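# Flip the sand core end for end into its mould seat

## Task

Reverse the long sand core inside the mould so its rounded nose rests in the half-round notch and the core is fully seated; then release it.

## Robot and tools

Robot: two arms, left_arm and right_arm, each with six joints (waist, shoulder, elbow, wrist pitch, wrist yaw, wrist roll) and a parallel gripper. The fingers point along the gripper's +z axis and close along its y axis. The reported hand position is the point between the finger pads, roughly 1 cm behind the tips, and it can be off, more so at long reach.

World frame: the state line gives each gripper's end_effector_position (metres) and end_effector_quat_wxyz in one shared frame. Its origin sits on the table top midway between the arms, +z is up, +x points out over the table, and left_arm is on the +y side. The arm names do not match image sides.

execute_actions: argument "actions" is a list holding one action, one wait, or nothing. An empty list just reports the current state. An action is {"rows": [...], "steps": n} with n from 1 to 15 (default 15); each control step lasts 1/30 s. Each row covers one step, and the final row is reused if rows run out. A wait is {"steps": n} with n up to 300; it sends nothing and returns once that many steps have passed since the previous result, reply time included. Optional "pictures": false drops the camera images. A refused call moves nothing.

Row layout: one list of 14 numbers for both arms, each in [-1, 1]: left_arm waist, shoulder, elbow, wrist pitch, wrist yaw, wrist roll, opening, then the same seven for right_arm. Always send all 14, even if one arm stays put.

Joint numbers are offsets, not poses. They are measured from the joint angles shown in the most recent result that lists them (before any such result in the scene, and for later calls within one reply, from where the arm is when the action begins), not from the previous row. Scale: 1.0 equals 1.202 rad for waist, 1.258 shoulder, 1.238 elbow, 2.073 wrist pitch, 2.022 wrist yaw and 2.022 wrist roll. Stated joint ranges (rad): waist -2.618 to 3.054, shoulder 0.000 to 3.142, elbow 0.000 to 3.142, wrist pitch -1.571 to 1.571, wrist yaw -1.571 to 1.571, wrist roll -2.094 to 2.094. Asking a joint to go more than 0.036 rad beyond its range gets the call refused; true limits can differ by up to 0.036 rad, and a request past the real limit is clipped there, reported as "joint sent to its limit" (possibly about an earlier action). Missing that line does not prove there is room left.

Opening is absolute: +1 fully open, -1 closed. Away from the extremes the fingers go where grip_measured would read your number. grip_measured is the measured opening on the same scale; Joint positions also gives the pad gap in metres (0.094 when fully open). To hold something, command about 0.03 below grip_measured for a firm grip, less for a softer one. Readings may be off by about 1 mm per gripper.

Motion: joint speed is capped; each step the target stays within a fixed lead of the measured angle (0.202 rad waist, 0.258 shoulder, 0.238 elbow, 0.573 wrist pitch, 0.522 wrist yaw and roll), and targets that would move the hand over 70 mm away are scaled back. Arms keep moving toward the last row sent while you think or wait, until everything has nearly stopped or a step is HELD. Zero offsets are not a pause: they pull the arm back to its reference angles and can let it sag. To keep an arm still, in a reply's first call send the offsets back to the wanted angles, zeros in later calls, and enlarge the aim if a joint stays short.

Result lines: state line with poses; Joint positions and Joint velocities per arm (joints in order, rad and rad/s, then pad gap in m and m/s); joint torques in the same order (total drive output, offset and noisy, not a pure load reading); "joint command not followed" means the clearance check altered targets on some steps; HELD marks steps where your row was partly or wholly not sent; MOTOR HOT appears from 75 °C, and OVER-TEMPERATURE FAULT means an arm was stopped (at 90 °C for 10 s, at 100 °C the arm goes limp and drops). Holding loads heats motors, so avoid long static holds.

zoom_image: {"camera": name, "region": [x0, y0, x1, y1]} in pixels of that camera's latest image, top-left origin, region at most 504 by 504. Cameras, all 504x504: cam_high, cam_low, cam_left_wrist, cam_right_wrist, returned in that order. Calibration (intrinsics K, distortion, T_world_to_cam) is given per camera; wrist cameras are fisheye and follow their arm's joint readings; small calibration errors exist.

finished_scene: {"scene": number of the scene being ended}. Its result gives the next task. Replying without any tool call ends everything.

Avoid: dropping the core, knocking anything off the table, slamming or pushing hard, the two arms colliding or pressing each other. Occasional brief disturbances may tug a held part or nudge a loose one, so check the core's position before releasing and ending.

Each tool is called after "Call:" in YAML: its name, and indented under it one key for each argument.

## Session

Call:
execute_actions:
  actions: []

Scene clock: 0.00 s of 5200.00 s.
left_arm: end_effector_position=(+0.0738, +0.0126, +0.0998) grip_measured=+1.000 end_effector_quat_wxyz=(-0.257, -0.285, +0.915, -0.125) | right_arm: end_effector_position=(+0.1601, -0.1132, +0.2588) grip_measured=+1.000 end_effector_quat_wxyz=(+0.536, -0.246, +0.797, +0.128)
Joint positions: left_arm=[-1.064  1.826  1.364 -0.995  0.57  -1.631  0.094] | right_arm=[ 1.094  0.759  0.771 -0.527  0.65   0.265  0.094]
Joint velocities: left_arm=[ 0.002 -0.002 -0.007  0.022 -0.066 -0.007  0.   ] | right_arm=[-0.017  0.012  0.002 -0.051  0.022 -0.081  0.   ]
Joint torques (N m, as the arm reports them, + toward a larger angle): no reading
Motor temperatures (°C, as the motors report them): left_arm=[26 25 27 25 28 26] | right_arm=[27 27 26 29 27 25]

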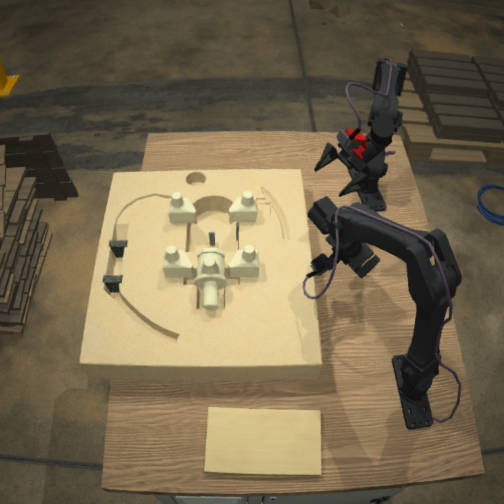

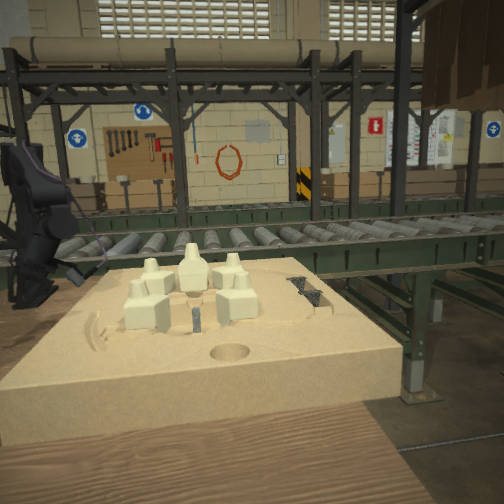

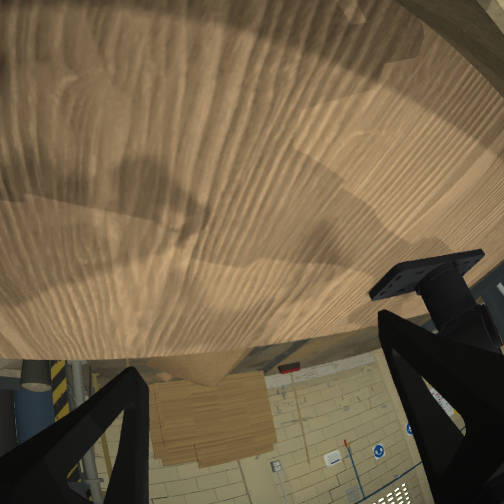

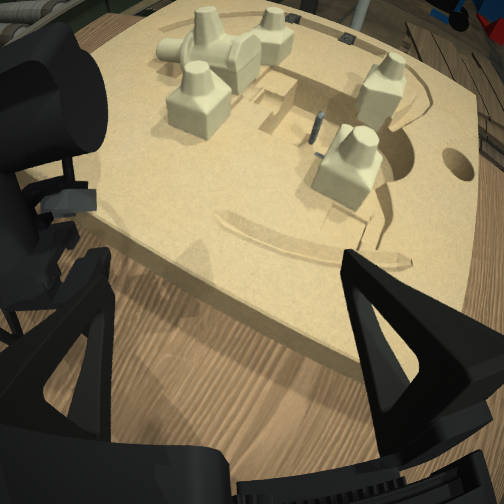

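Call:
zoom_image:
  camera: "cam_high"
  region: [140, 170, 290, 330]

Call:
zoom_image:
  camera: "cam_right_wrist"
  region: [140, 0, 440, 220]

Call:
zoom_image:
  camera: "cam_low"
  region: [110, 230, 280, 350]

Region (140, 170, 290, 330) of cam_high's 504x504 image, scaled by 3.150, with more detail than that image has; it fills the left 472 columns of this view, and the rest is white.

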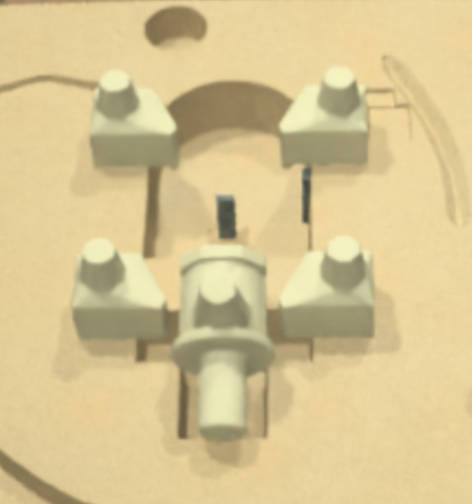

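Region (140, 0, 440, 220) of cam_right_wrist's 504x504 image, scaled by 1.680, with more detail than that image has; it fills the top 370 rows of this view, and the rest is white.

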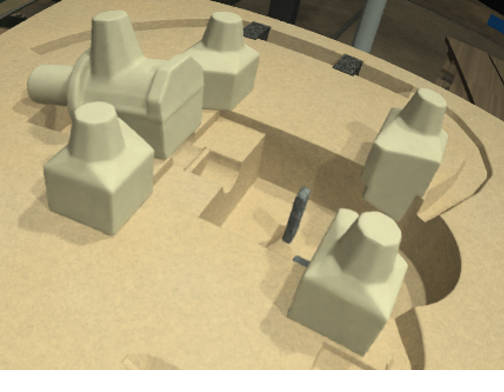

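Region (110, 230, 280, 350) of cam_low's 504x504 image, scaled by 2.965, with more detail than that image has; it fills the top 356 rows of this view, and the rest is white.

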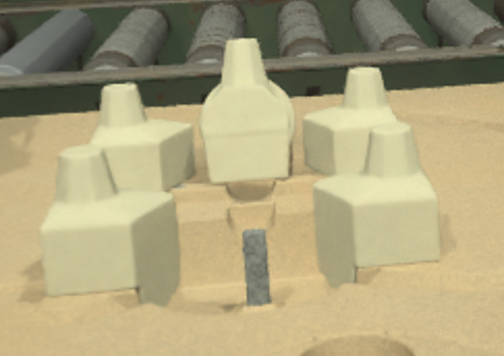

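Call:
execute_actions:
  actions:
    - {"rows":[[0,-0.45,0,0,-0.1,0,1,-1,-0.3,-0.3,0,0,0,1]]}
  pictures: false

Call:
execute_actions:
  actions:
    - {"steps":30}
  pictures: false

Call:
execute_actions:
  actions:
    - {"rows":[[0.57,0.4,0.25,-0.22,-0.182,0.03,1,0,0,0,0,0,0,1]]}
  pictures: false

Call:
execute_actions:
  actions:
    - {"steps":40}

Scene clock: 5.07 s of 5200.00 s.
left_arm: end_effector_position=(+0.0781, +0.0585, +0.2836) grip_measured=+1.000 end_effector_quat_wxyz=(-0.086, -0.223, +0.893, -0.381) | right_arm: end_effector_position=(+0.2041, -0.3740, +0.1739) grip_measured=+1.000 end_effector_quat_wxyz=(+0.528, +0.160, +0.822, -0.142)
Joint positions: left_arm=[-1.064  1.23   1.367 -0.986  0.387 -1.631  0.094] | right_arm=[ 0.099  0.396  0.397 -0.526  0.642  0.264  0.094]
Joint velocities: left_arm=[ 0.007  0.193 -0.012 -0.095 -0.125 -0.022  0.   ] | right_arm=[-2.098  0.007 -0.017 -0.022 -0.022  0.051  0.   ]
Joint torques (N m, as the arm reports them, + toward a larger angle): left_arm=[ 0.05 -2.15  5.81  1.46  0.09 -0.03] | right_arm=[-0.07  0.    8.57  1.45  0.33 -0.01]
Motor temperatures (°C, as the motors report them): left_arm=[26 26 28 26 28 26] | right_arm=[27 27 27 30 27 25]
Steps of this call (steps 1 to 90: nothing new was sent; then 1.57 s passed at rest; steps 91 to 105: all 15 steps of this action). Readings (joint positions):
91: left_arm=[-1.064 1.809 1.360 -0.989 0.547 -1.631] | right_arm=[1.072 0.735 0.744 -0.501 0.639 0.263]
92: left_arm=[-1.064 1.776 1.347 -0.988 0.513 -1.631] | right_arm=[1.017 0.676 0.685 -0.476 0.634 0.263]
94: left_arm=[-1.064 1.674 1.341 -0.996 0.466 -1.631] | right_arm=[0.893 0.528 0.555 -0.482 0.639 0.263]
98: left_arm=[-1.064 1.422 1.341 -0.986 0.419 -1.631] | right_arm=[0.607 0.396 0.406 -0.526 0.644 0.263]
105: the state above

Scene clock: 6.07 s of 5200.00 s.
left_arm: end_effector_position=(+0.0822, +0.0560, +0.2727) grip_measured=+1.000 end_effector_quat_wxyz=(-0.085, -0.230, +0.899, -0.364) | right_arm: end_effector_position=(+0.1889, -0.4195, +0.1745) grip_measured=+1.000 end_effector_quat_wxyz=(+0.512, +0.244, +0.800, -0.198)
Joint positions: left_arm=[-1.064  1.261  1.367 -0.993  0.374 -1.632  0.094] | right_arm=[-0.103  0.396  0.397 -0.525  0.65   0.264  0.094]
Joint velocities: left_arm=[-0.017 -0.012 -0.022  0.007  0.051 -0.037  0.   ] | right_arm=[-0.007  0.002 -0.007  0.037  0.007 -0.022  0.   ]
Joint torques (N m, as the arm reports them, + toward a larger angle): left_arm=[ 0.12 -3.74  5.91  1.31  0.09 -0.03] | right_arm=[-0.4   0.13  8.65  1.54  0.21  0.  ]
Motor temperatures (°C, as the motors report them): left_arm=[26 26 28 26 28 26] | right_arm=[27 27 27 30 27 25]
Steps of this call (steps 1 to 30: the robot went on to your last target). Readings (joint positions):
1: left_arm=[-1.064 1.237 1.367 -0.989 0.385 -1.632] | right_arm=[0.026 0.396 0.397 -0.526 0.643 0.264]
2: left_arm=[-1.064 1.245 1.367 -0.989 0.382 -1.632] | right_arm=[-0.037 0.396 0.397 -0.525 0.646 0.264]
4: left_arm=[-1.064 1.256 1.367 -0.991 0.379 -1.632] | right_arm=[-0.097 0.396 0.397 -0.525 0.650 0.264]
8: left_arm=[-1.064 1.261 1.367 -0.992 0.376 -1.632] | right_arm=[-0.103 0.396 0.397 -0.525 0.650 0.264]
30: the state above
All arms were judged still, so your last target was given up. Only a new action makes them travel on or press farther. Fingers that are still opening or closing keep moving.

Scene clock: 6.57 s of 5200.00 s.
left_arm: end_effector_position=(+0.2828, +0.2566, +0.1424) grip_measured=+1.000 end_effector_quat_wxyz=(-0.010, -0.597, +0.802, -0.021) | right_arm: end_effector_position=(+0.1889, -0.4195, +0.1745) grip_measured=+1.000 end_effector_quat_wxyz=(+0.512, +0.244, +0.800, -0.198)
Joint positions: left_arm=[-0.372  1.816  1.639 -1.371  0.041 -1.584  0.094] | right_arm=[-0.103  0.396  0.397 -0.525  0.65   0.264  0.094]
Joint velocities: left_arm=[ 0.828 -0.095 -0.012 -0.418 -0.418 -0.095  0.   ] | right_arm=[-0.007  0.007 -0.002  0.022 -0.037  0.095  0.   ]
Joint torques (N m, as the arm reports them, + toward a larger angle): left_arm=[ -5.07 -11.82   8.74   0.35   0.36   0.08] | right_arm=[-0.02  1.05  8.41  1.56  0.21 -0.02]
Motor temperatures (°C, as the motors report them): left_arm=[26 26 28 26 28 26] | right_arm=[27 27 27 30 27 25]
Steps of this call (steps 1 to 15: all 15 steps of this action). Readings (joint positions):
1: left_arm=[-1.050 1.282 1.395 -1.041 0.353 -1.626] | right_arm=[-0.103 0.396 0.397 -0.525 0.650 0.264]
2: left_arm=[-1.013 1.327 1.456 -1.119 0.314 -1.621] | right_arm=[-0.103 0.396 0.397 -0.525 0.650 0.264]
4: left_arm=[-0.913 1.438 1.564 -1.199 0.237 -1.612] | right_arm=[-0.103 0.396 0.397 -0.525 0.650 0.264]
8: left_arm=[-0.730 1.648 1.638 -1.265 0.145 -1.599] | right_arm=[-0.103 0.396 0.397 -0.525 0.650 0.264]
15: the state above

Scene clock: 7.90 s of 5200.00 s.
left_arm: end_effector_position=(+0.2697, +0.2636, +0.1545) grip_measured=+1.000 end_effector_quat_wxyz=(-0.007, -0.594, +0.805, -0.005) | right_arm: end_effector_position=(+0.1889, -0.4195, +0.1745) grip_measured=+1.000 end_effector_quat_wxyz=(+0.512, +0.244, +0.800, -0.198)
Joint positions: left_arm=[-0.376  1.787  1.651 -1.436  0.018 -1.578  0.094] | right_arm=[-0.103  0.396  0.397 -0.525  0.65   0.264  0.094]
Joint velocities: left_arm=[ 0.002 -0.007 -0.007 -0.066 -0.022  0.007  0.   ] | right_arm=[-0.007  0.007 -0.012  0.007  0.007 -0.081  0.   ]
Joint torques (N m, as the arm reports them, + toward a larger angle): left_arm=[-0.24 -9.51  7.68  0.34 -0.12  0.04] | right_arm=[-0.04  1.04  8.41  1.55  0.2  -0.02]
Motor temperatures (°C, as the motors report them): left_arm=[26 26 28 26 28 26] | right_arm=[27 27 27 30 27 25]
Steps of this call (steps 1 to 30: the robot went on to your last target; steps 31 to 40: nothing new was sent). Readings (joint positions):
1: left_arm=[-0.352 1.812 1.641 -1.384 0.029 -1.583] | right_arm=[-0.103 0.396 0.397 -0.525 0.650 0.264]
2: left_arm=[-0.347 1.806 1.643 -1.396 0.021 -1.583] | right_arm=[-0.103 0.396 0.397 -0.525 0.650 0.264]
4: left_arm=[-0.356 1.795 1.647 -1.413 0.018 -1.582] | right_arm=[-0.103 0.396 0.397 -0.525 0.650 0.264]
8: left_arm=[-0.376 1.787 1.651 -1.429 0.018 -1.579] | right_arm=[-0.103 0.396 0.397 -0.525 0.650 0.264]
40: the state above
All arms were judged still, so your last target was given up. Only a new action makes them travel on or press farther. Fingers that are still opening or closing keep moving.
camera_calibration (this result's frames):
cam_left_wrist: T_world_to_cam=[[0.83584, -0.547927, 0.0338802, -0.0817937], [-0.502302, -0.73842, 0.449921, 0.299881], [-0.221506, -0.39308, -0.892426, 0.408261], [0, 0, 0, 1]] pos_world=[0.309429, 0.3371, 0.232191]
cam_right_wrist: T_world_to_cam=[[-0.674368, -0.7375, 0.0363496, -0.19736], [-0.675383, 0.596174, -0.434091, 0.467639], [0.298471, -0.317287, -0.900136, 0.0865201], [0, 0, 0, 1]] pos_world=[0.156918, -0.396896, 0.288052]

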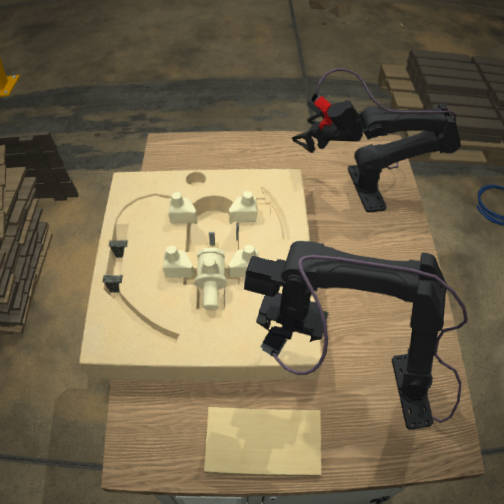

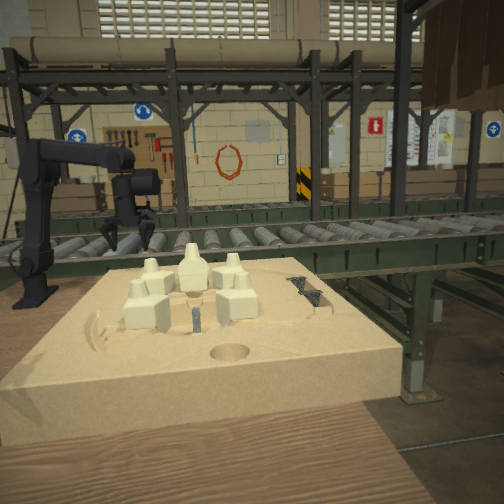

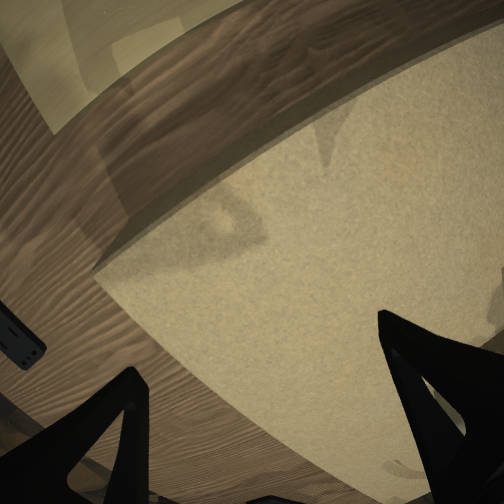

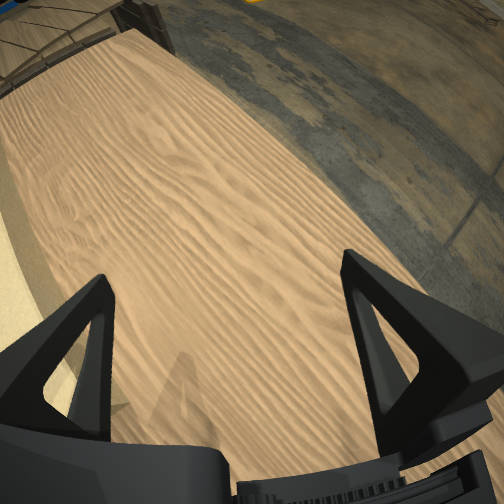

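Call:
execute_actions:
  actions:
    - {"rows":[[0,0,0.03,0.1,0,0.2,1,0,0,0,0,0,0,1],[0,0,0.05,0.2,0,0.4,1,0,0,0,0,0,0,1],[0,0,0.08,0.3,0,0.5,1,0,0,0,0,0,0,1],[0,0,0.08,0.4,0,0.6,1,0,0,0,0,0,0,1],[0,0,0.08,0.4,0,0.78,1,0,0,0,0,0,0,1],[0,0,0.08,0.4,0,0.78,1,0,0,0,0,0,0,1],[0,0,0.08,0.4,0,0.78,1,0,0,0,0,0,0,1],[0,0,0.08,0.4,0,0.78,1,0,0,0,0,0,0,1],[0,0,0.08,0.4,0,0.78,1,0,0,0,0,0,0,1],[-0.05,0.03,0.08,0.4,0,0.78,1,0,0,0,0,0,0,1],[-0.11,0.065,0.08,0.4,-0.01,0.78,0.5,0,0,0,0,0,0,1]]}
  pictures: false

Call:
execute_actions:
  actions:
    - {"steps":30}

Scene clock: 13.67 s of 5200.00 s.
left_arm: end_effector_position=(+0.4284, +0.1514, +0.2235) grip_measured=+0.504 end_effector_quat_wxyz=(+0.338, -0.004, +0.928, -0.157) | right_arm: end_effector_position=(+0.1889, -0.4195, +0.1745) grip_measured=+1.000 end_effector_quat_wxyz=(+0.512, +0.244, +0.800, -0.198)
Joint positions: left_arm=[-0.496  1.853  1.734 -0.687  0.003 -0.437  0.071] | right_arm=[-0.103  0.396  0.397 -0.525  0.65   0.264  0.094]
Joint velocities: left_arm=[-0.618  0.33  -0.012  0.491  0.139  2.879 -0.003] | right_arm=[ 0.012  0.002  0.002 -0.095  0.037  0.007  0.   ]
Joint torques (N m, as the arm reports them, + toward a larger angle): left_arm=[ 2.19 -9.82  8.02  1.4  -0.2  -0.04] | right_arm=[-0.03  1.05  8.42  1.55  0.21 -0.01]
Motor temperatures (°C, as the motors report them): left_arm=[26 27 28 26 28 26] | right_arm=[27 27 28 31 27 25]
Steps of this call (steps 1 to 90: nothing new was sent; then 2.27 s passed at rest; steps 91 to 105: all 15 steps of this action). Readings (joint positions):
91: left_arm=[-0.376 1.787 1.651 -1.425 0.018 -1.525] | right_arm=[-0.103 0.396 0.397 -0.525 0.650 0.264]
92: left_arm=[-0.376 1.787 1.653 -1.385 0.018 -1.442] | right_arm=[-0.103 0.396 0.397 -0.525 0.650 0.264]
94: left_arm=[-0.376 1.790 1.667 -1.264 0.020 -1.319] | right_arm=[-0.103 0.396 0.397 -0.525 0.650 0.264]
98: left_arm=[-0.376 1.791 1.691 -1.012 0.021 -1.075] | right_arm=[-0.103 0.396 0.397 -0.525 0.650 0.264]
105: the state above

Scene clock: 14.67 s of 5200.00 s.
left_arm: end_effector_position=(+0.4369, +0.1374, +0.2175) grip_measured=+0.502 end_effector_quat_wxyz=(+0.375, +0.201, +0.901, -0.087) | right_arm: end_effector_position=(+0.1889, -0.4195, +0.1745) grip_measured=+1.000 end_effector_quat_wxyz=(+0.512, +0.244, +0.800, -0.198)
Joint positions: left_arm=[-0.514  1.885  1.734 -0.629  0.002 -0.006  0.071] | right_arm=[-0.103  0.396  0.397 -0.525  0.65   0.264  0.094]
Joint velocities: left_arm=[-0.007  0.027 -0.012 -0.007 -0.007 -0.022  0.   ] | right_arm=[-0.007 -0.002  0.002 -0.022 -0.037 -0.007  0.   ]
Joint torques (N m, as the arm reports them, + toward a larger angle): left_arm=[  0.42 -10.95   8.03   1.64  -0.03   0.02] | right_arm=[-0.03  1.05  8.41  1.56  0.21 -0.02]
Motor temperatures (°C, as the motors report them): left_arm=[26 27 28 26 28 26] | right_arm=[27 27 28 32 27 25]
Steps of this call (steps 1 to 30: the robot went on to your last target). Readings (joint positions):
1: left_arm=[-0.513 1.864 1.734 -0.673 0.006 -0.350] | right_arm=[-0.103 0.396 0.397 -0.525 0.650 0.264]
2: left_arm=[-0.524 1.873 1.734 -0.664 0.008 -0.280] | right_arm=[-0.103 0.396 0.397 -0.525 0.650 0.264]
4: left_arm=[-0.528 1.883 1.734 -0.654 0.009 -0.180] | right_arm=[-0.103 0.396 0.397 -0.525 0.650 0.264]
8: left_arm=[-0.516 1.885 1.734 -0.640 0.005 -0.077] | right_arm=[-0.103 0.396 0.397 -0.525 0.650 0.264]
30: the state above
camera_calibration (this result's frames):
cam_left_wrist: T_world_to_cam=[[-0.605827, -0.777069, -0.170694, 0.413052], [-0.716221, 0.626101, -0.308261, 0.333128], [0.346412, -0.0644982, -0.935862, 0.168092], [0, 0, 0, 1]] pos_world=[0.430602, 0.123239, 0.330507]
cam_right_wrist: T_world_to_cam=[[-0.674368, -0.7375, 0.0363496, -0.19736], [-0.675383, 0.596174, -0.434091, 0.467639], [0.298471, -0.317287, -0.900136, 0.0865201], [0, 0, 0, 1]] pos_world=[0.156918, -0.396896, 0.288052]

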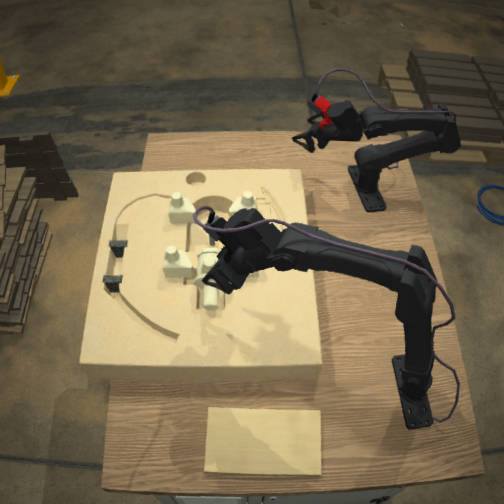

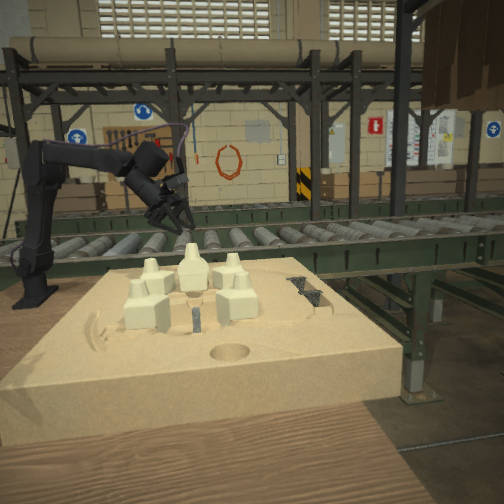

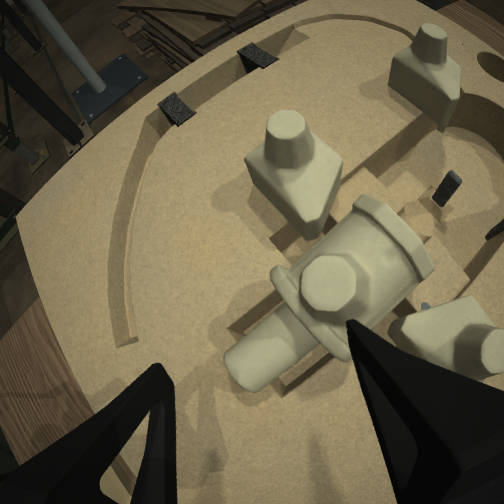

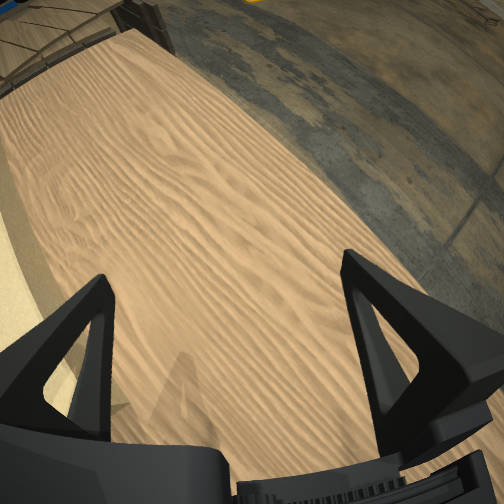

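Call:
execute_actions:
  actions:
    - {"rows":[[-0.05,0.02,0.02,0.03,0,0,0.5,0,0,0,0,0,0,1],[-0.05,0.04,0.02,0.04,0,0,0.5,0,0,0,0,0,0,1],[-0.05,0.075,0.022,0.058,0,0,0.5,0,0,0,0,0,0,1]]}

Scene clock: 16.70 s of 5200.00 s.
left_arm: end_effector_position=(+0.4454, +0.0937, +0.1740) grip_measured=+0.502 end_effector_quat_wxyz=(+0.364, +0.231, +0.897, -0.097) | right_arm: end_effector_position=(+0.1889, -0.4195, +0.1745) grip_measured=+1.000 end_effector_quat_wxyz=(+0.512, +0.244, +0.800, -0.198)
Joint positions: left_arm=[-0.578  2.007  1.743 -0.535  0.002 -0.006  0.071] | right_arm=[-0.103  0.396  0.397 -0.525  0.65   0.264  0.094]
Joint velocities: left_arm=[ 0.012  0.002 -0.007  0.066 -0.037 -0.037  0.001] | right_arm=[ 0.002 -0.002  0.007  0.007 -0.037 -0.037  0.   ]
Joint torques (N m, as the arm reports them, + toward a larger angle): left_arm=[  0.4  -12.81   8.25   1.57   0.02  -0.04] | right_arm=[-0.04  1.02  8.41  1.55  0.2  -0.01]
Motor temperatures (°C, as the motors report them): left_arm=[26 28 29 27 28 26] | right_arm=[27 27 28 32 27 25]
Steps of this call (steps 1 to 15: the robot went on to your last target; steps 16 to 46: nothing new was sent; steps 47 to 61: all 15 steps of this action). Readings (joint positions):
47: left_arm=[-0.518 1.887 1.734 -0.626 -0.000 -0.006] | right_arm=[-0.103 0.396 0.397 -0.525 0.650 0.264]
48: left_arm=[-0.525 1.892 1.734 -0.615 -0.003 -0.006] | right_arm=[-0.103 0.396 0.397 -0.525 0.650 0.264]
50: left_arm=[-0.548 1.920 1.741 -0.580 -0.003 -0.006] | right_arm=[-0.103 0.396 0.397 -0.525 0.650 0.264]
54: left_arm=[-0.578 1.986 1.743 -0.545 0.001 -0.006] | right_arm=[-0.103 0.396 0.397 -0.525 0.650 0.264]
61: the state above
camera_calibration (this result's frames):
cam_left_wrist: T_world_to_cam=[[-0.657564, -0.73467, -0.16694, 0.395166], [-0.679066, 0.673925, -0.291022, 0.329196], [0.32631, -0.078002, -0.942039, 0.132891], [0, 0, 0, 1]] pos_world=[0.440029, 0.0788296, 0.286961]
cam_right_wrist: T_world_to_cam=[[-0.674368, -0.7375, 0.0363496, -0.19736], [-0.675383, 0.596174, -0.434091, 0.467639], [0.298471, -0.317287, -0.900136, 0.0865201], [0, 0, 0, 1]] pos_world=[0.156918, -0.396896, 0.288052]

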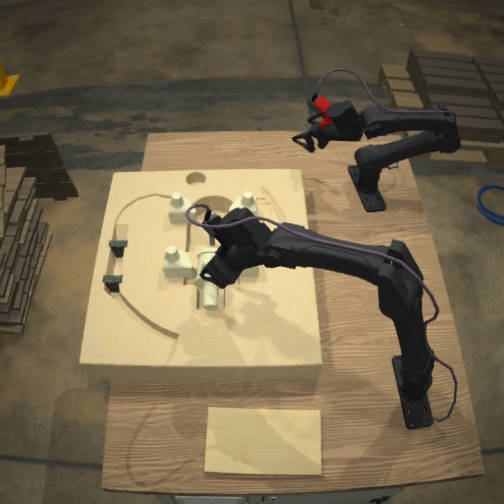

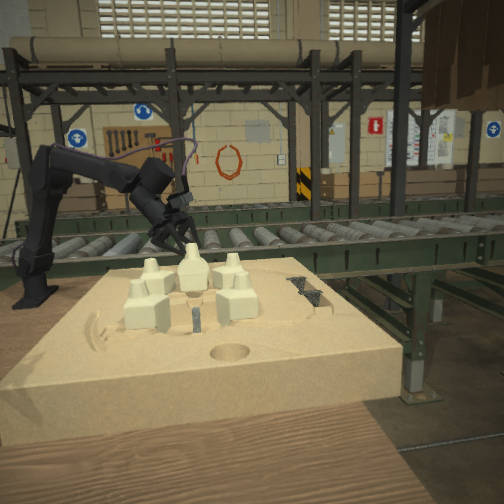

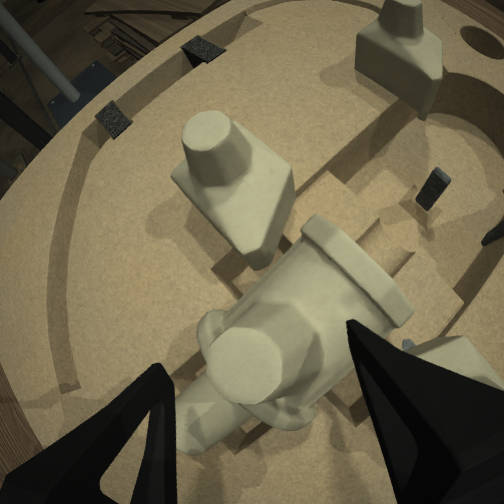

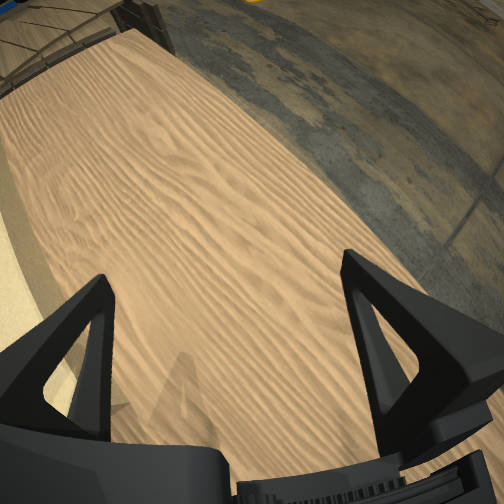

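Call:
execute_actions:
  actions:
    - {"rows":[[0.014,-0.02,-0.057,0.052,0,0,0.3,0,0,0,0,0,0,1]]}

Scene clock: 18.57 s of 5200.00 s.
left_arm: end_effector_position=(+0.4487, +0.0988, +0.1616) grip_measured=+0.302 end_effector_quat_wxyz=(+0.372, +0.225, +0.895, -0.097) | right_arm: end_effector_position=(+0.1889, -0.4195, +0.1745) grip_measured=+1.000 end_effector_quat_wxyz=(+0.512, +0.244, +0.800, -0.198)
Joint positions: left_arm=[-0.567  1.999  1.671 -0.453  0.002 -0.006  0.061] | right_arm=[-0.103  0.396  0.397 -0.525  0.65   0.264  0.094]
Joint velocities: left_arm=[-0.012 -0.007 -0.007 -0.066 -0.022  0.007 -0.001] | right_arm=[-0.002  0.002 -0.007  0.081  0.022 -0.095  0.   ]
Joint torques (N m, as the arm reports them, + toward a larger angle): left_arm=[  0.52 -12.08   6.79   1.62   0.    -0.04] | right_arm=[-0.03  1.03  8.42  1.56  0.21 -0.01]
Motor temperatures (°C, as the motors report them): left_arm=[26 28 29 27 28 26] | right_arm=[27 27 28 32 27 25]
Steps of this call (steps 1 to 15: the robot went on to your last target; steps 16 to 41: nothing new was sent; steps 42 to 56: all 15 steps of this action). Readings (joint positions):
42: left_arm=[-0.577 2.005 1.732 -0.516 0.002 -0.006] | right_arm=[-0.103 0.396 0.397 -0.525 0.650 0.264]
43: left_arm=[-0.576 2.001 1.715 -0.494 0.002 -0.006] | right_arm=[-0.103 0.396 0.397 -0.525 0.650 0.264]
45: left_arm=[-0.573 1.999 1.690 -0.476 0.002 -0.006] | right_arm=[-0.103 0.396 0.397 -0.525 0.650 0.264]
49: left_arm=[-0.567 1.999 1.671 -0.472 0.002 -0.006] | right_arm=[-0.103 0.396 0.397 -0.525 0.650 0.264]
56: the state above
camera_calibration (this result's frames):
cam_left_wrist: T_world_to_cam=[[-0.646793, -0.743314, -0.170711, 0.395755], [-0.681869, 0.663866, -0.307144, 0.32925], [0.341633, -0.0822558, -0.936227, 0.113154], [0, 0, 0, 1]] pos_world=[0.44182, 0.0848997, 0.274624]
cam_right_wrist: T_world_to_cam=[[-0.674368, -0.7375, 0.0363496, -0.19736], [-0.675383, 0.596174, -0.434091, 0.467639], [0.298471, -0.317287, -0.900136, 0.0865201], [0, 0, 0, 1]] pos_world=[0.156918, -0.396896, 0.288052]

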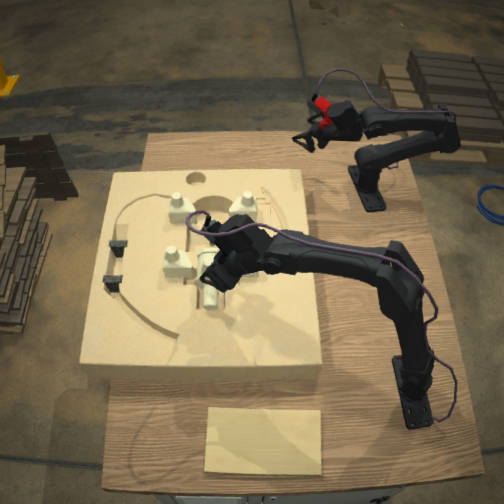

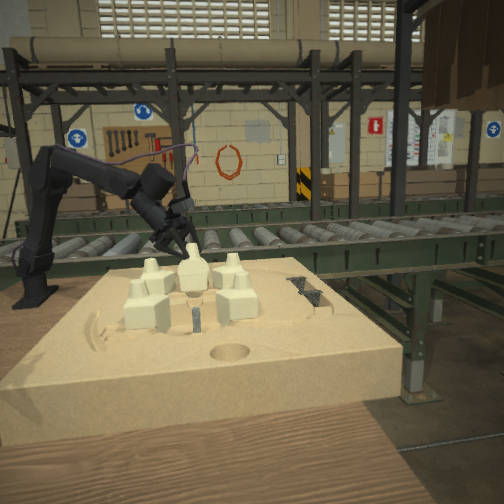

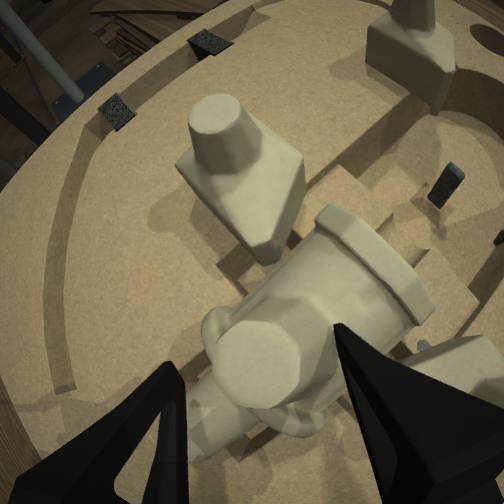

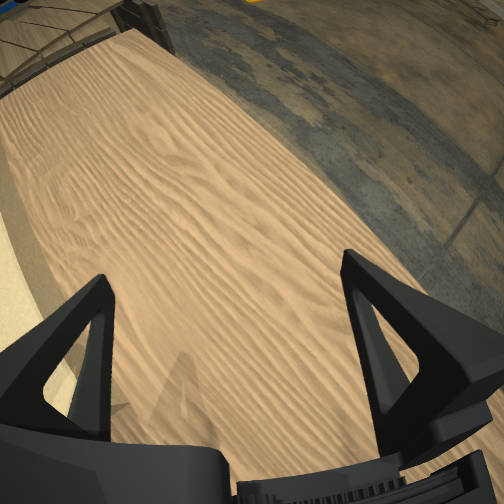

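Call:
execute_actions:
  actions:
    - {"rows":[[0,-0.01,-0.05,0.035,0,0,0.1,0,0,0,0,0,0,1]]}
  pictures: false

Call:
execute_actions:
  actions:
    - {"rows":[[0,-0.01,0,0.005,0,0,-0.42,0,0,0,0,0,0,1]]}

Call:
zoom_image:
  camera: "cam_low"
  region: [130, 200, 260, 310]

Scene clock: 20.10 s of 5200.00 s.
left_arm: end_effector_position=(+0.4477, +0.0937, +0.1573) grip_measured=+0.102 end_effector_quat_wxyz=(+0.381, +0.228, +0.889, -0.107) | right_arm: end_effector_position=(+0.1889, -0.4195, +0.1745) grip_measured=+1.000 end_effector_quat_wxyz=(+0.512, +0.244, +0.800, -0.198)
Joint positions: left_arm=[-0.571  1.993  1.627 -0.391  0.018 -0.007  0.052] | right_arm=[-0.103  0.396  0.397 -0.525  0.65   0.264  0.094]
Joint velocities: left_arm=[ 0.002 -0.002  0.012 -0.022  0.007 -0.022  0.001] | right_arm=[ 0.017 -0.002  0.012  0.007 -0.081  0.007  0.   ]
Joint torques (N m, as the arm reports them, + toward a larger angle): left_arm=[  0.35 -11.1    5.16   1.59  -0.18  -0.02] | right_arm=[-0.03  1.04  8.4   1.56  0.2  -0.02]
Motor temperatures (°C, as the motors report them): left_arm=[26 28 29 28 28 26] | right_arm=[27 27 28 32 27 25]
Steps of this call (steps 1 to 15: the robot went on to your last target; steps 16 to 31: nothing new was sent; steps 32 to 46: all 15 steps of this action). Readings (joint positions):
32: left_arm=[-0.567 1.999 1.663 -0.439 0.006 -0.006] | right_arm=[-0.103 0.396 0.397 -0.525 0.650 0.264]
33: left_arm=[-0.569 1.996 1.650 -0.421 0.013 -0.006] | right_arm=[-0.103 0.396 0.397 -0.525 0.650 0.264]
35: left_arm=[-0.571 1.994 1.633 -0.404 0.017 -0.007] | right_arm=[-0.103 0.396 0.397 -0.525 0.650 0.264]
39: left_arm=[-0.571 1.993 1.628 -0.394 0.017 -0.007] | right_arm=[-0.103 0.396 0.397 -0.525 0.650 0.264]
46: the state above

Scene clock: 20.60 s of 5200.00 s.
left_arm: end_effector_position=(+0.4491, +0.0937, +0.1593) grip_measured=-0.036 end_effector_quat_wxyz=(+0.385, +0.227, +0.888, -0.106) | right_arm: end_effector_position=(+0.1889, -0.4195, +0.1745) grip_measured=+1.000 end_effector_quat_wxyz=(+0.512, +0.244, +0.800, -0.198)
Joint positions: left_arm=[-0.571  1.991  1.627 -0.384  0.013 -0.006  0.045] | right_arm=[-0.103  0.396  0.397 -0.525  0.65   0.264  0.094]
Joint velocities: left_arm=[ 0.007  0.007  0.002 -0.007 -0.007  0.037  0.   ] | right_arm=[-0.027 -0.012 -0.002 -0.066 -0.022  0.007  0.   ]
Joint torques (N m, as the arm reports them, + toward a larger angle): left_arm=[  0.09 -11.54   6.75   1.52   0.05  -0.03] | right_arm=[-0.02  1.05  8.43  1.55  0.2  -0.02]
Motor temperatures (°C, as the motors report them): left_arm=[26 28 29 28 28 26] | right_arm=[27 27 28 32 27 25]
Steps of this call (steps 1 to 15: all 15 steps of this action). Readings (joint positions):
1: left_arm=[-0.571 1.993 1.627 -0.391 0.021 -0.006] | right_arm=[-0.103 0.396 0.397 -0.525 0.650 0.264]
2: left_arm=[-0.572 1.992 1.627 -0.386 0.014 -0.007] | right_arm=[-0.103 0.396 0.397 -0.525 0.650 0.264]
4: left_arm=[-0.571 1.991 1.627 -0.384 0.013 -0.006] | right_arm=[-0.103 0.396 0.397 -0.525 0.650 0.264]
8: left_arm=[-0.571 1.991 1.627 -0.384 0.013 -0.006] | right_arm=[-0.103 0.396 0.397 -0.525 0.650 0.264]
15: the state above
camera_calibration (this result's frames):
cam_left_wrist: T_world_to_cam=[[-0.651369, -0.739447, -0.17011, 0.39338], [-0.66588, 0.664565, -0.339054, 0.329993], [0.363762, -0.107576, -0.925259, 0.101127], [0, 0, 0, 1]] pos_world=[0.439186, 0.0824607, 0.272372]
cam_right_wrist: T_world_to_cam=[[-0.674368, -0.7375, 0.0363496, -0.19736], [-0.675383, 0.596174, -0.434091, 0.467639], [0.298471, -0.317287, -0.900136, 0.0865201], [0, 0, 0, 1]] pos_world=[0.156918, -0.396896, 0.288052]

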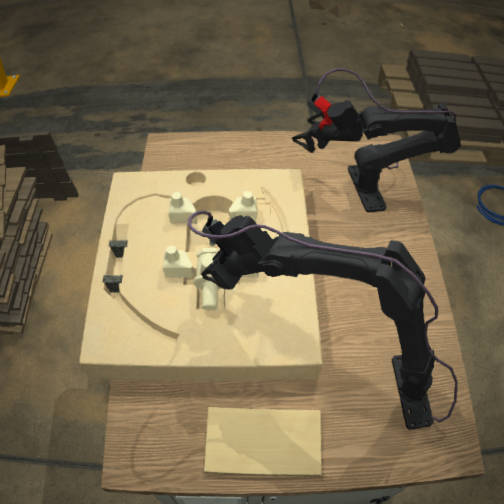

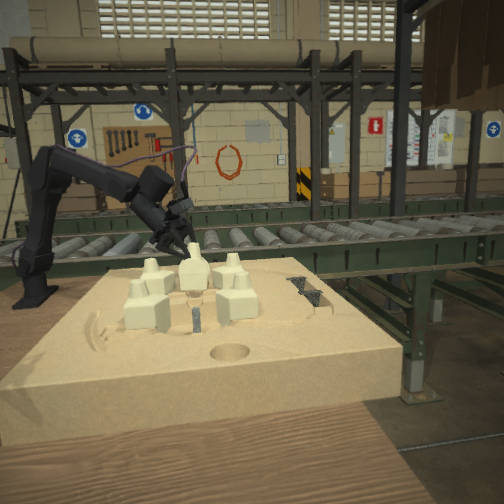

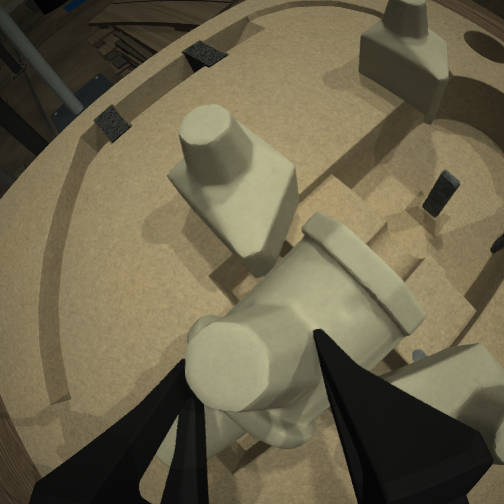

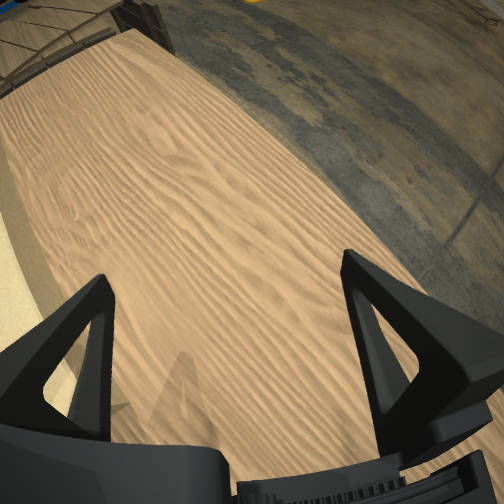

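Region (130, 200, 260, 310) of cam_low's 504x504 image, scaled by 3.877, with more detail than that image has; it fills the top 426 rows of this view, and the rest is white.

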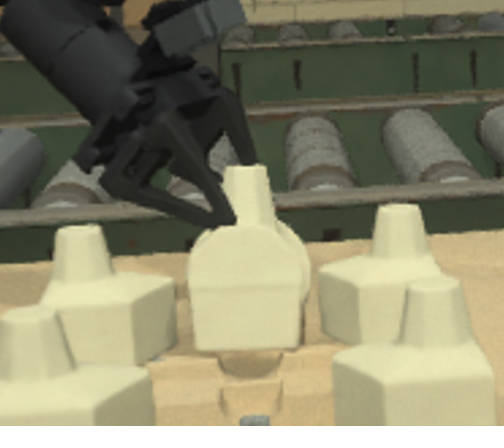

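Call:
execute_actions:
  actions:
    - {"rows":[[0,0,0,0,0,0,0.3,0,0,0,0,0,0,1],[0,0,0,0,0,0,0.3,0,0,0,0,0,0,1],[0,0,0.05,0,0,0,0.3,0,0,0,0,0,0,1],[0.006,0.025,0.1,-0.028,0,0,0.3,0,0,0,0,0,0,1]]}

Call:
execute_actions:
  actions:
    - {"rows":[[0,-0.01,0.01,0,0,0,0,0,0,0,0,0,0,1],[0,-0.01,0.01,0,0,0,-0.1,0,0,0,0,0,0,1],[0,-0.01,0.01,0,0,0,-0.3,0,0,0,0,0,0,1]]}

Call:
zoom_image:
  camera: "cam_low"
  region: [130, 200, 260, 310]

Scene clock: 22.67 s of 5200.00 s.
left_arm: end_effector_position=(+0.4589, +0.0886, +0.1724) grip_measured=+0.298 end_effector_quat_wxyz=(+0.389, +0.227, +0.886, -0.107) | right_arm: end_effector_position=(+0.1889, -0.4195, +0.1745) grip_measured=+1.000 end_effector_quat_wxyz=(+0.512, +0.244, +0.800, -0.198)
Joint positions: left_arm=[-0.571  2.026  1.724 -0.438  0.013 -0.006  0.061] | right_arm=[-0.103  0.396  0.397 -0.525  0.65   0.264  0.094]
Joint velocities: left_arm=[ 0.012 -0.002 -0.017 -0.037 -0.007 -0.051 -0.001] | right_arm=[ 0.007  0.017  0.007 -0.022 -0.022  0.022  0.   ]
Joint torques (N m, as the arm reports them, + toward a larger angle): left_arm=[  0.56 -11.27   9.12   1.54   0.01  -0.04] | right_arm=[-0.03  1.04  8.42  1.55  0.21 -0.02]
Motor temperatures (°C, as the motors report them): left_arm=[26 29 29 28 28 26] | right_arm=[27 27 28 33 27 25]
Steps of this call (steps 1 to 15: the robot went on to your last target; steps 16 to 47: nothing new was sent; steps 48 to 62: all 15 steps of this action). Readings (joint positions):
48: left_arm=[-0.571 1.991 1.627 -0.384 0.013 -0.006] | right_arm=[-0.103 0.396 0.397 -0.525 0.650 0.264]
49: left_arm=[-0.571 1.991 1.627 -0.384 0.013 -0.006] | right_arm=[-0.103 0.396 0.397 -0.525 0.650 0.264]
51: left_arm=[-0.571 2.000 1.651 -0.404 0.013 -0.006] | right_arm=[-0.103 0.396 0.397 -0.525 0.650 0.264]
55: left_arm=[-0.571 2.026 1.717 -0.421 0.013 -0.006] | right_arm=[-0.103 0.396 0.397 -0.525 0.650 0.264]
62: the state above
camera_calibration (this result's frames):
cam_left_wrist: T_world_to_cam=[[-0.649886, -0.740353, -0.171829, 0.397903], [-0.663726, 0.662991, -0.346281, 0.344802], [0.370292, -0.110996, -0.92226, 0.1059], [0, 0, 0, 1]] pos_world=[0.448231, 0.0777429, 0.285437]
cam_right_wrist: T_world_to_cam=[[-0.674368, -0.7375, 0.0363496, -0.19736], [-0.675383, 0.596174, -0.434091, 0.467639], [0.298471, -0.317287, -0.900136, 0.0865201], [0, 0, 0, 1]] pos_world=[0.156918, -0.396896, 0.288052]

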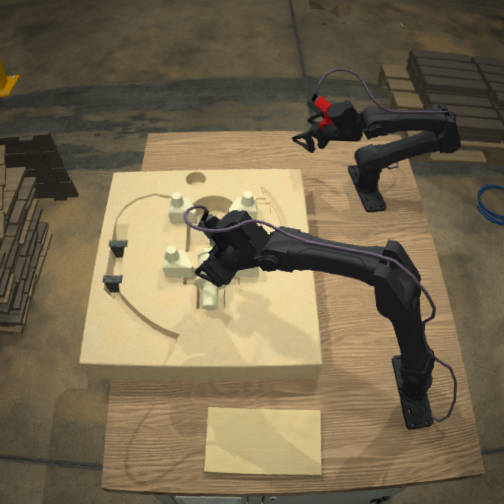

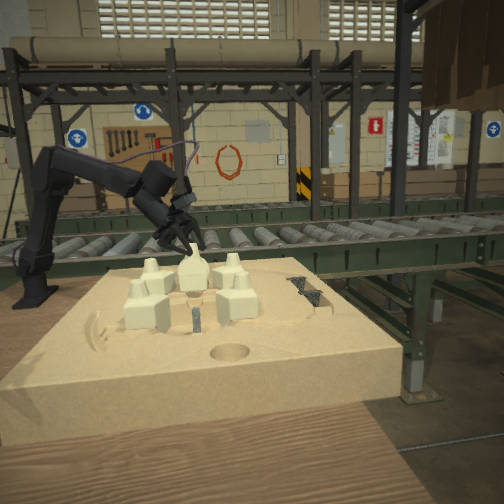

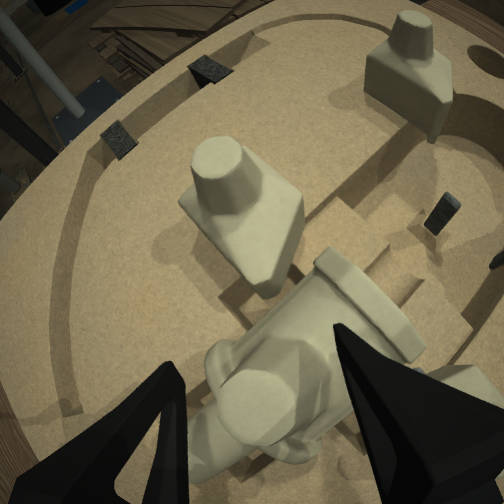

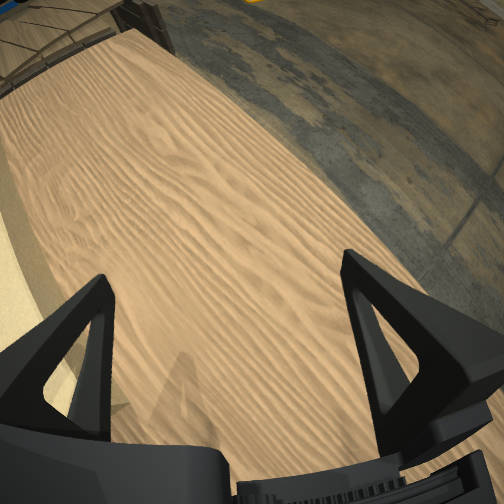

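Scene clock: 23.17 s of 5200.00 s.
left_arm: end_effector_position=(+0.4569, +0.0866, +0.1715) grip_measured=-0.283 end_effector_quat_wxyz=(+0.386, +0.229, +0.887, -0.111) | right_arm: end_effector_position=(+0.1889, -0.4195, +0.1745) grip_measured=+1.000 end_effector_quat_wxyz=(+0.512, +0.244, +0.800, -0.198)
Joint positions: left_arm=[-0.573  2.026  1.724 -0.442  0.02  -0.008  0.034] | right_arm=[-0.103  0.396  0.397 -0.525  0.65   0.264  0.094]
Joint velocities: left_arm=[ 0.007 -0.002  0.007  0.037 -0.007 -0.037 -0.   ] | right_arm=[-0.007  0.002 -0.012 -0.081 -0.051 -0.022  0.   ]
Joint torques (N m, as the arm reports them, + toward a larger angle): left_arm=[  0.16 -11.96   7.82   1.51  -0.07   0.  ] | right_arm=[-0.03  1.04  8.42  1.55  0.2  -0.01]
Motor temperatures (°C, as the motors report them): left_arm=[26 29 29 28 28 26] | right_arm=[27 27 28 33 27 25]
Steps of this call (steps 1 to 15: all 15 steps of this action). Readings (joint positions):
1: left_arm=[-0.571 2.026 1.724 -0.439 0.013 -0.006] | right_arm=[-0.103 0.396 0.397 -0.525 0.650 0.264]
2: left_arm=[-0.571 2.026 1.724 -0.439 0.013 -0.006] | right_arm=[-0.103 0.396 0.397 -0.525 0.650 0.264]
4: left_arm=[-0.573 2.026 1.724 -0.441 0.019 -0.006] | right_arm=[-0.103 0.396 0.397 -0.525 0.650 0.264]
8: left_arm=[-0.573 2.026 1.724 -0.442 0.020 -0.008] | right_arm=[-0.103 0.396 0.397 -0.525 0.650 0.264]
15: the state above
camera_calibration (this result's frames):
cam_left_wrist: T_world_to_cam=[[-0.655986, -0.736625, -0.164519, 0.396239], [-0.661812, 0.66616, -0.343855, 0.342935], [0.362888, -0.116683, -0.924498, 0.109917], [0, 0, 0, 1]] pos_world=[0.446998, 0.0762555, 0.284727]
cam_right_wrist: T_world_to_cam=[[-0.674368, -0.7375, 0.0363496, -0.19736], [-0.675383, 0.596174, -0.434091, 0.467639], [0.298471, -0.317287, -0.900136, 0.0865201], [0, 0, 0, 1]] pos_world=[0.156918, -0.396896, 0.288052]

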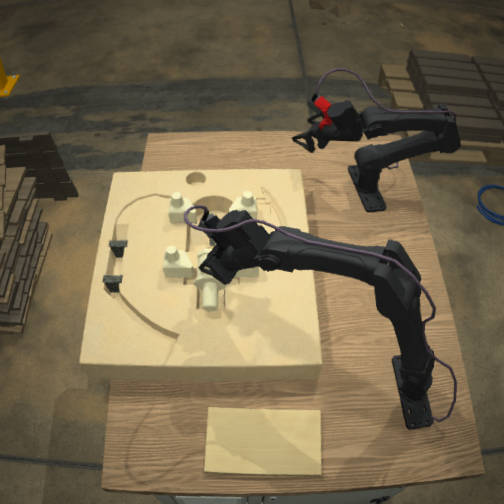

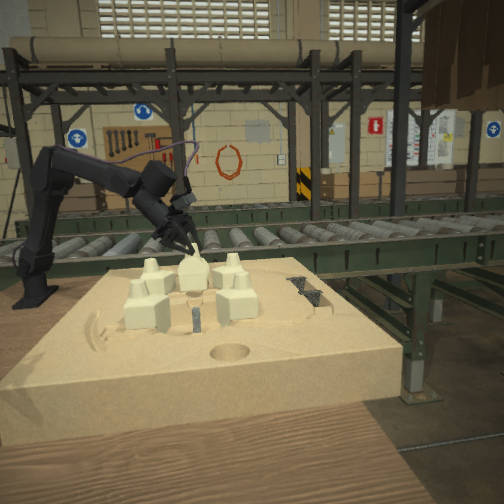

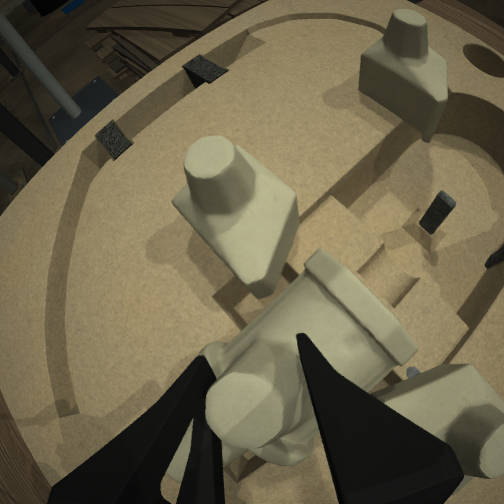

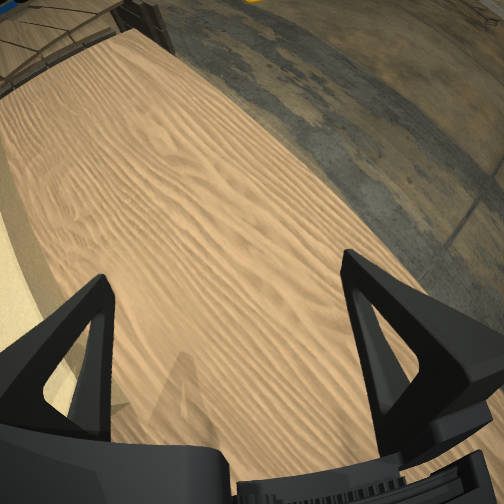

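Region (130, 200, 260, 310) of cam_low's 504x504 image, scaled by 3.877, with more detail than that image has; it fills the top 426 rows of this view, and the rest is white.

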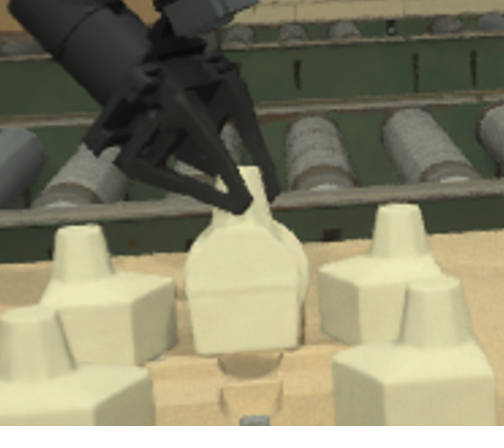

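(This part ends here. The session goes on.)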